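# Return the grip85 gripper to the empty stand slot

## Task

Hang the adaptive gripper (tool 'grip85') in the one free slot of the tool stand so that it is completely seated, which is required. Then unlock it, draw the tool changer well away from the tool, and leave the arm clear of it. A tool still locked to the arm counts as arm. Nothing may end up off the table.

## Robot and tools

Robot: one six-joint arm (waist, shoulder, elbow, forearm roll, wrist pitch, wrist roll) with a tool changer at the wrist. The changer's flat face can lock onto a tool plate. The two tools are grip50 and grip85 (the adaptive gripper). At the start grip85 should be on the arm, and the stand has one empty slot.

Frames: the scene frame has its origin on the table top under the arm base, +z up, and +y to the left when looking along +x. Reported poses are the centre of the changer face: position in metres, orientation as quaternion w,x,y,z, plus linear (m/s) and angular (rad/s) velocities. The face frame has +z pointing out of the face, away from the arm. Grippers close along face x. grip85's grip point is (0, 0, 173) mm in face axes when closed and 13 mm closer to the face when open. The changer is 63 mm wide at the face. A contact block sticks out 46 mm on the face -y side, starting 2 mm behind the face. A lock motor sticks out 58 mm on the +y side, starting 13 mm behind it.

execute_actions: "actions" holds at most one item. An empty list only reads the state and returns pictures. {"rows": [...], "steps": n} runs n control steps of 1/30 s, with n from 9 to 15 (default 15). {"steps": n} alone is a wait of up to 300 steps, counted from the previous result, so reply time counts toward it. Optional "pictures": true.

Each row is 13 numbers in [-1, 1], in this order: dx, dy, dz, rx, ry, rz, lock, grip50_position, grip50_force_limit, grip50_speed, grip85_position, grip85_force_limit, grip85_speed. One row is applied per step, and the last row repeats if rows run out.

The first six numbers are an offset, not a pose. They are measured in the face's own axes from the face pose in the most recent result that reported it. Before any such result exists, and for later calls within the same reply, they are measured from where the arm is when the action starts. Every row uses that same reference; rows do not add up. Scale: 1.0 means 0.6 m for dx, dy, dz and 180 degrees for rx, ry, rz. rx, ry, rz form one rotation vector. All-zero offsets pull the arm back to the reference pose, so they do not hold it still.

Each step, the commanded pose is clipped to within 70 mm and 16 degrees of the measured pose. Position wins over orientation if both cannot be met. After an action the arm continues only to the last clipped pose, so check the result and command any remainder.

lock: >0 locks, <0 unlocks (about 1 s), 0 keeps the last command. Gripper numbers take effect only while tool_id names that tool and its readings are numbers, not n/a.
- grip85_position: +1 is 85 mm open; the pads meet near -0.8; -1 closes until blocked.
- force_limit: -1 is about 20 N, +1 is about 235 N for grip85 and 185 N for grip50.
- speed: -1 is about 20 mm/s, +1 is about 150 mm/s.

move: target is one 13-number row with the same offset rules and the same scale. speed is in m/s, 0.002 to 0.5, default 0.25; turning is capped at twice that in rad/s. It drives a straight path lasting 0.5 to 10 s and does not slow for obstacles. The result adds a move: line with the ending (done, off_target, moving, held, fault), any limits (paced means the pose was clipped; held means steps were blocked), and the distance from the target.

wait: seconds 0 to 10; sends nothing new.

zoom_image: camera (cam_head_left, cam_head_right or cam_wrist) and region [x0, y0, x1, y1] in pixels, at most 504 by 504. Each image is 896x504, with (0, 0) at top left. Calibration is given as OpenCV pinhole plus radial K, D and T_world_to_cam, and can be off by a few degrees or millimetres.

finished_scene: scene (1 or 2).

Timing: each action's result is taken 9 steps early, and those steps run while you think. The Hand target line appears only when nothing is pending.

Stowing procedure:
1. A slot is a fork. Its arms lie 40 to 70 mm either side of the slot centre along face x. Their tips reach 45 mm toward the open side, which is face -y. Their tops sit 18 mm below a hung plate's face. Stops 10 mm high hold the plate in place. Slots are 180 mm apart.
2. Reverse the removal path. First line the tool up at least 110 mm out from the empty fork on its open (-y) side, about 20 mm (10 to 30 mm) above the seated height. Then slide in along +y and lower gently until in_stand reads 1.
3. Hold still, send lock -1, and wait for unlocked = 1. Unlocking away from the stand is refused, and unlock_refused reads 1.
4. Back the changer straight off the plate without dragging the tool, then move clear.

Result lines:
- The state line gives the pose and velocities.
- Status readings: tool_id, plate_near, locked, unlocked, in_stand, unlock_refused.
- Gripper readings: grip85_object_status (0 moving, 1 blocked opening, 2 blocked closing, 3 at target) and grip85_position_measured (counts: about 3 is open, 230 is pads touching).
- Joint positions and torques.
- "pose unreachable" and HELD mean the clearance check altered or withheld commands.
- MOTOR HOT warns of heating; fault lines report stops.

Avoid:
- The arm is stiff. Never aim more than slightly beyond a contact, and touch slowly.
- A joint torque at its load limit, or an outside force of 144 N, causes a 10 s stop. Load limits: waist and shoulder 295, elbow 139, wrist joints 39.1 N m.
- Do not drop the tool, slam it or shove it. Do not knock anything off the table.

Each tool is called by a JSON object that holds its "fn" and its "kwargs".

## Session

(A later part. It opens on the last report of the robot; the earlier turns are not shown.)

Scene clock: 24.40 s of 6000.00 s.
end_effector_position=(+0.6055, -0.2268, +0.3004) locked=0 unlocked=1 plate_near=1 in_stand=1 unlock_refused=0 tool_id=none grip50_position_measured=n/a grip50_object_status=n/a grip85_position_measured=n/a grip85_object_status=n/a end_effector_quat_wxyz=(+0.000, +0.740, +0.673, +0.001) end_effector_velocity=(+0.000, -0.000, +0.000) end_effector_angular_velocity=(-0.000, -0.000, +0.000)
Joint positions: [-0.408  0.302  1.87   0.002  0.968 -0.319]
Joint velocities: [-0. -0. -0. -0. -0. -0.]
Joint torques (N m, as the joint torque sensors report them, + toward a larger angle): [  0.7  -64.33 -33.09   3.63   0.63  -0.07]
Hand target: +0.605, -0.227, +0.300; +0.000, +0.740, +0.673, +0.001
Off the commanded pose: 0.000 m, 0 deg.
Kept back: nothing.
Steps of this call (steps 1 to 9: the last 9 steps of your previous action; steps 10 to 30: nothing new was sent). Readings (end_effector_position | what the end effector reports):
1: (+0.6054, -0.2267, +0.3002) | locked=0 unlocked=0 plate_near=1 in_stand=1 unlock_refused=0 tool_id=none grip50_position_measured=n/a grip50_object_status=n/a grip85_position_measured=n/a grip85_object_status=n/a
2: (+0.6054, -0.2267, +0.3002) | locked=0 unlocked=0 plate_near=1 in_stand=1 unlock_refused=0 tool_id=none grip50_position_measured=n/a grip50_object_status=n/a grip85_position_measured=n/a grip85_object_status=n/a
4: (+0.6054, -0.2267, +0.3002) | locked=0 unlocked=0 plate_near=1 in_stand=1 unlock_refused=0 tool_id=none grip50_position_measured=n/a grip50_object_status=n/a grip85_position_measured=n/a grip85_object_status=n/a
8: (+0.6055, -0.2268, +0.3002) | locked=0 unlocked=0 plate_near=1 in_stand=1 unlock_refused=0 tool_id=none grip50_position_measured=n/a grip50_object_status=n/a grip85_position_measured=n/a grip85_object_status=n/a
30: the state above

{"fn": "move", "kwargs": {"target": [0,0,-0.03,0,0,0,0,1,0,0,1,0,1], "speed": 0.05}}

{"fn": "move", "kwargs": {"target": [0,-0.15,-0.35,0,0,0,0,1,0,0,1,0,1], "speed": 0.3}}

Scene clock: 25.40 s of 6000.00 s.
end_effector_position=(+0.6055, -0.2268, +0.3184) locked=0 unlocked=1 plate_near=0 in_stand=0 unlock_refused=0 tool_id=none grip50_position_measured=n/a grip50_object_status=n/a grip85_position_measured=n/a grip85_object_status=n/a end_effector_quat_wxyz=(+0.000, +0.740, +0.673, +0.001) end_effector_velocity=(+0.000, +0.000, +0.001) end_effector_angular_velocity=(-0.001, -0.001, +0.000)
Joint positions: [-0.408  0.285  1.855  0.002  1.    -0.319]
Joint velocities: [ 0.    -0.001 -0.001 -0.     0.001 -0.   ]
Joint torques (N m, as the joint torque sensors report them, + toward a larger angle): [  1.65 -71.03 -40.29   3.67   0.2   -0.09]
Hand target: +0.605, -0.227, +0.318; +0.000, +0.740, +0.673, +0.001
Off the commanded pose: 0.000 m, 0 deg.
Kept back: nothing.
move: done
camera_calibration (this result's frames):
cam_wrist: T_world_to_cam=[[0.0535367, 0.998078, 0.0312065, 0.177466], [0.946695, -0.0606721, 0.316365, -0.632247], [0.31765, 0.0126059, -0.948124, 0.155462], [0, 0, 0, 1]] pos_world=[0.539662, -0.217445, 0.34188]

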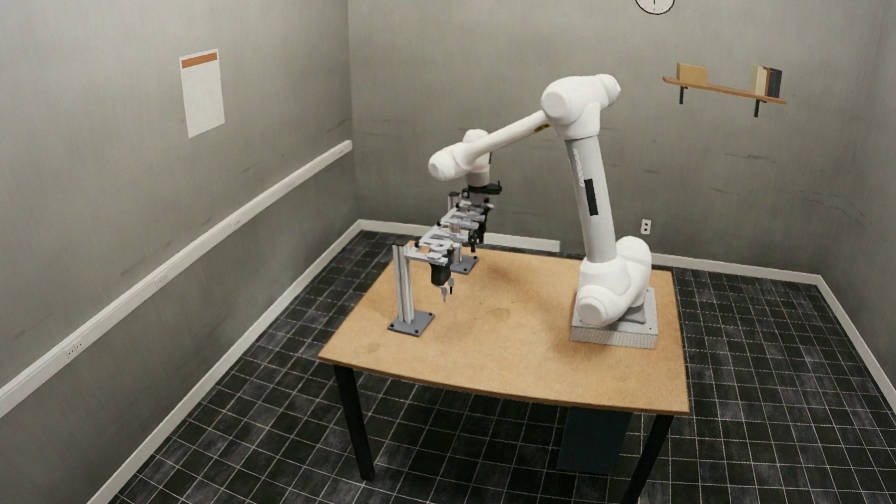

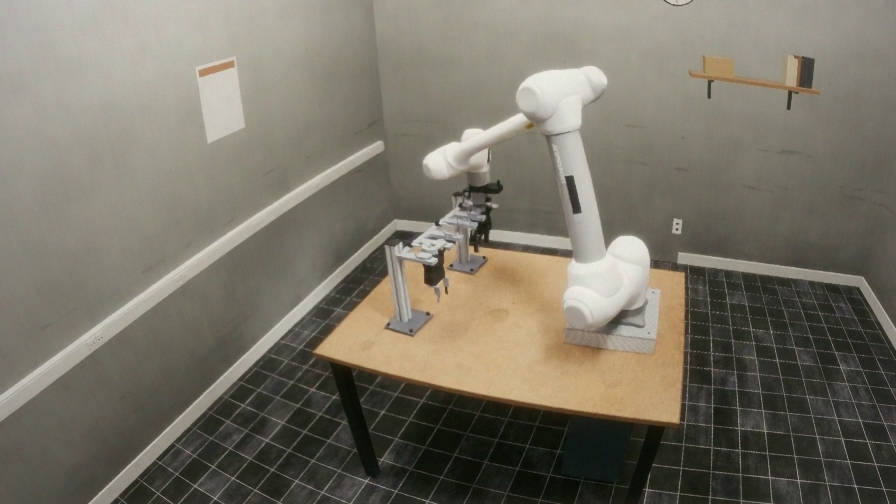

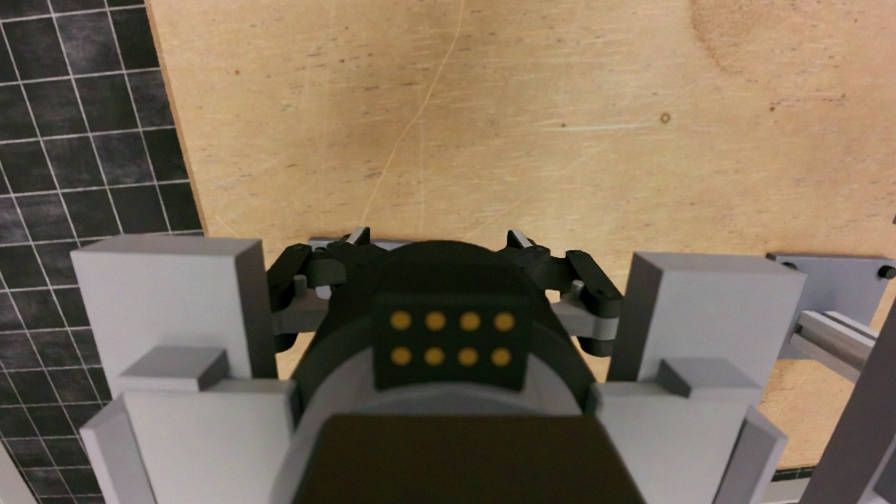

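Scene clock: 26.60 s of 6000.00 s.
end_effector_position=(+0.5159, -0.2188, +0.5285) locked=0 unlocked=1 plate_near=0 in_stand=0 unlock_refused=0 tool_id=none grip50_position_measured=n/a grip50_object_status=n/a grip85_position_measured=n/a grip85_object_status=n/a end_effector_quat_wxyz=(-0.000, +0.740, +0.673, +0.001) end_effector_velocity=(-0.000, +0.000, +0.000) end_effector_angular_velocity=(-0.000, +0.000, +0.001)
Joint positions: [-0.459  0.02   1.761  0.002  1.361 -0.37 ]
Joint velocities: [ 0.    -0.    -0.    -0.     0.001 -0.001]
Joint torques (N m, as the joint torque sensors report them, + toward a larger angle): [  2.18 -48.93 -45.99   4.42  -0.27  -0.12]
Hand target: +0.516, -0.219, +0.529; +0.000, +0.740, +0.673, +0.001
Off the commanded pose: 0.000 m, 0 deg.
Kept back: nothing.
move: done
camera_calibration (this result's frames):
cam_wrist: T_world_to_cam=[[0.0535856, 0.99808, 0.0310522, 0.167839], [0.946757, -0.0606672, 0.316181, -0.613407], [0.317458, 0.0124562, -0.948191, 0.383142], [0, 0, 0, 1]] pos_world=[0.450122, -0.209503, 0.552027]

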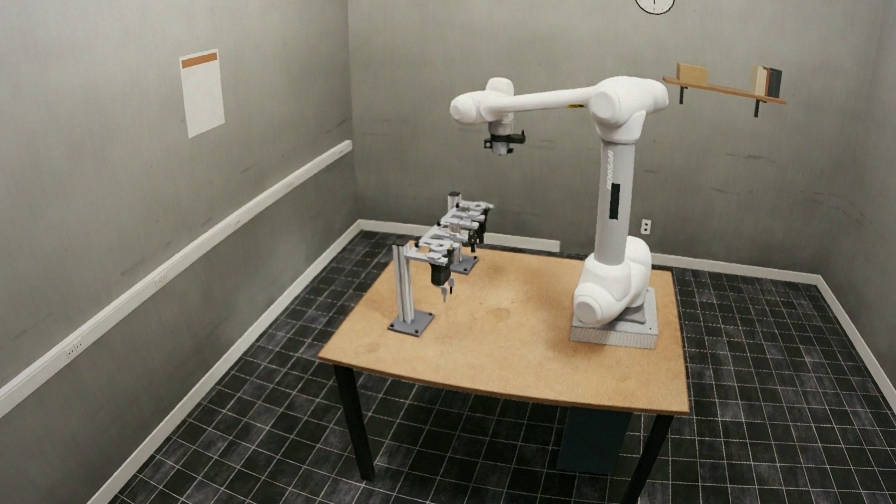

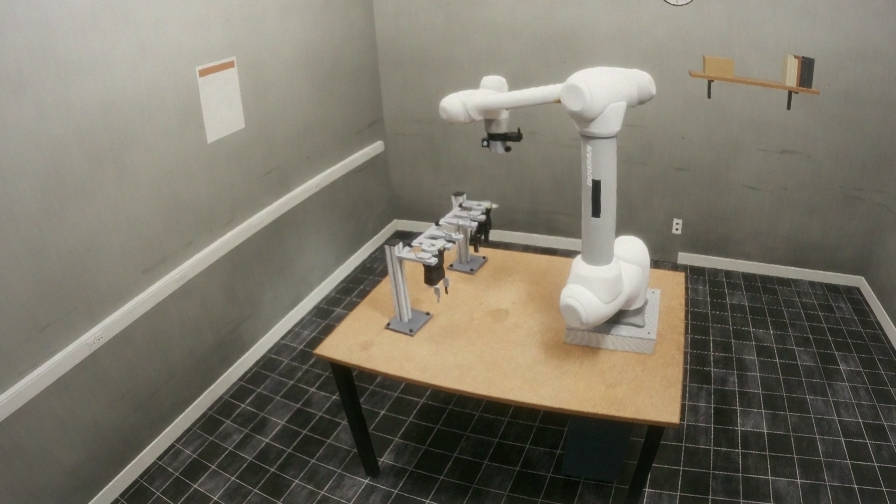

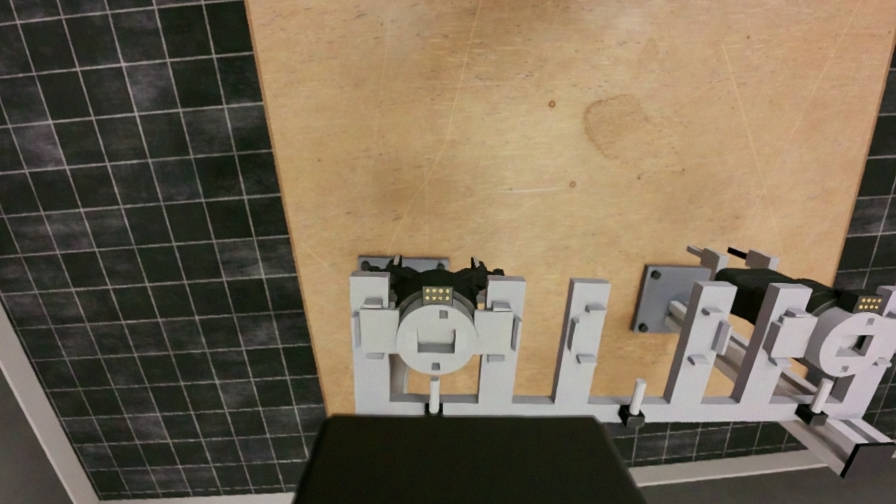

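{"fn": "finished_scene", "kwargs": {"scene": 2}}

The scene is finished: the task was done.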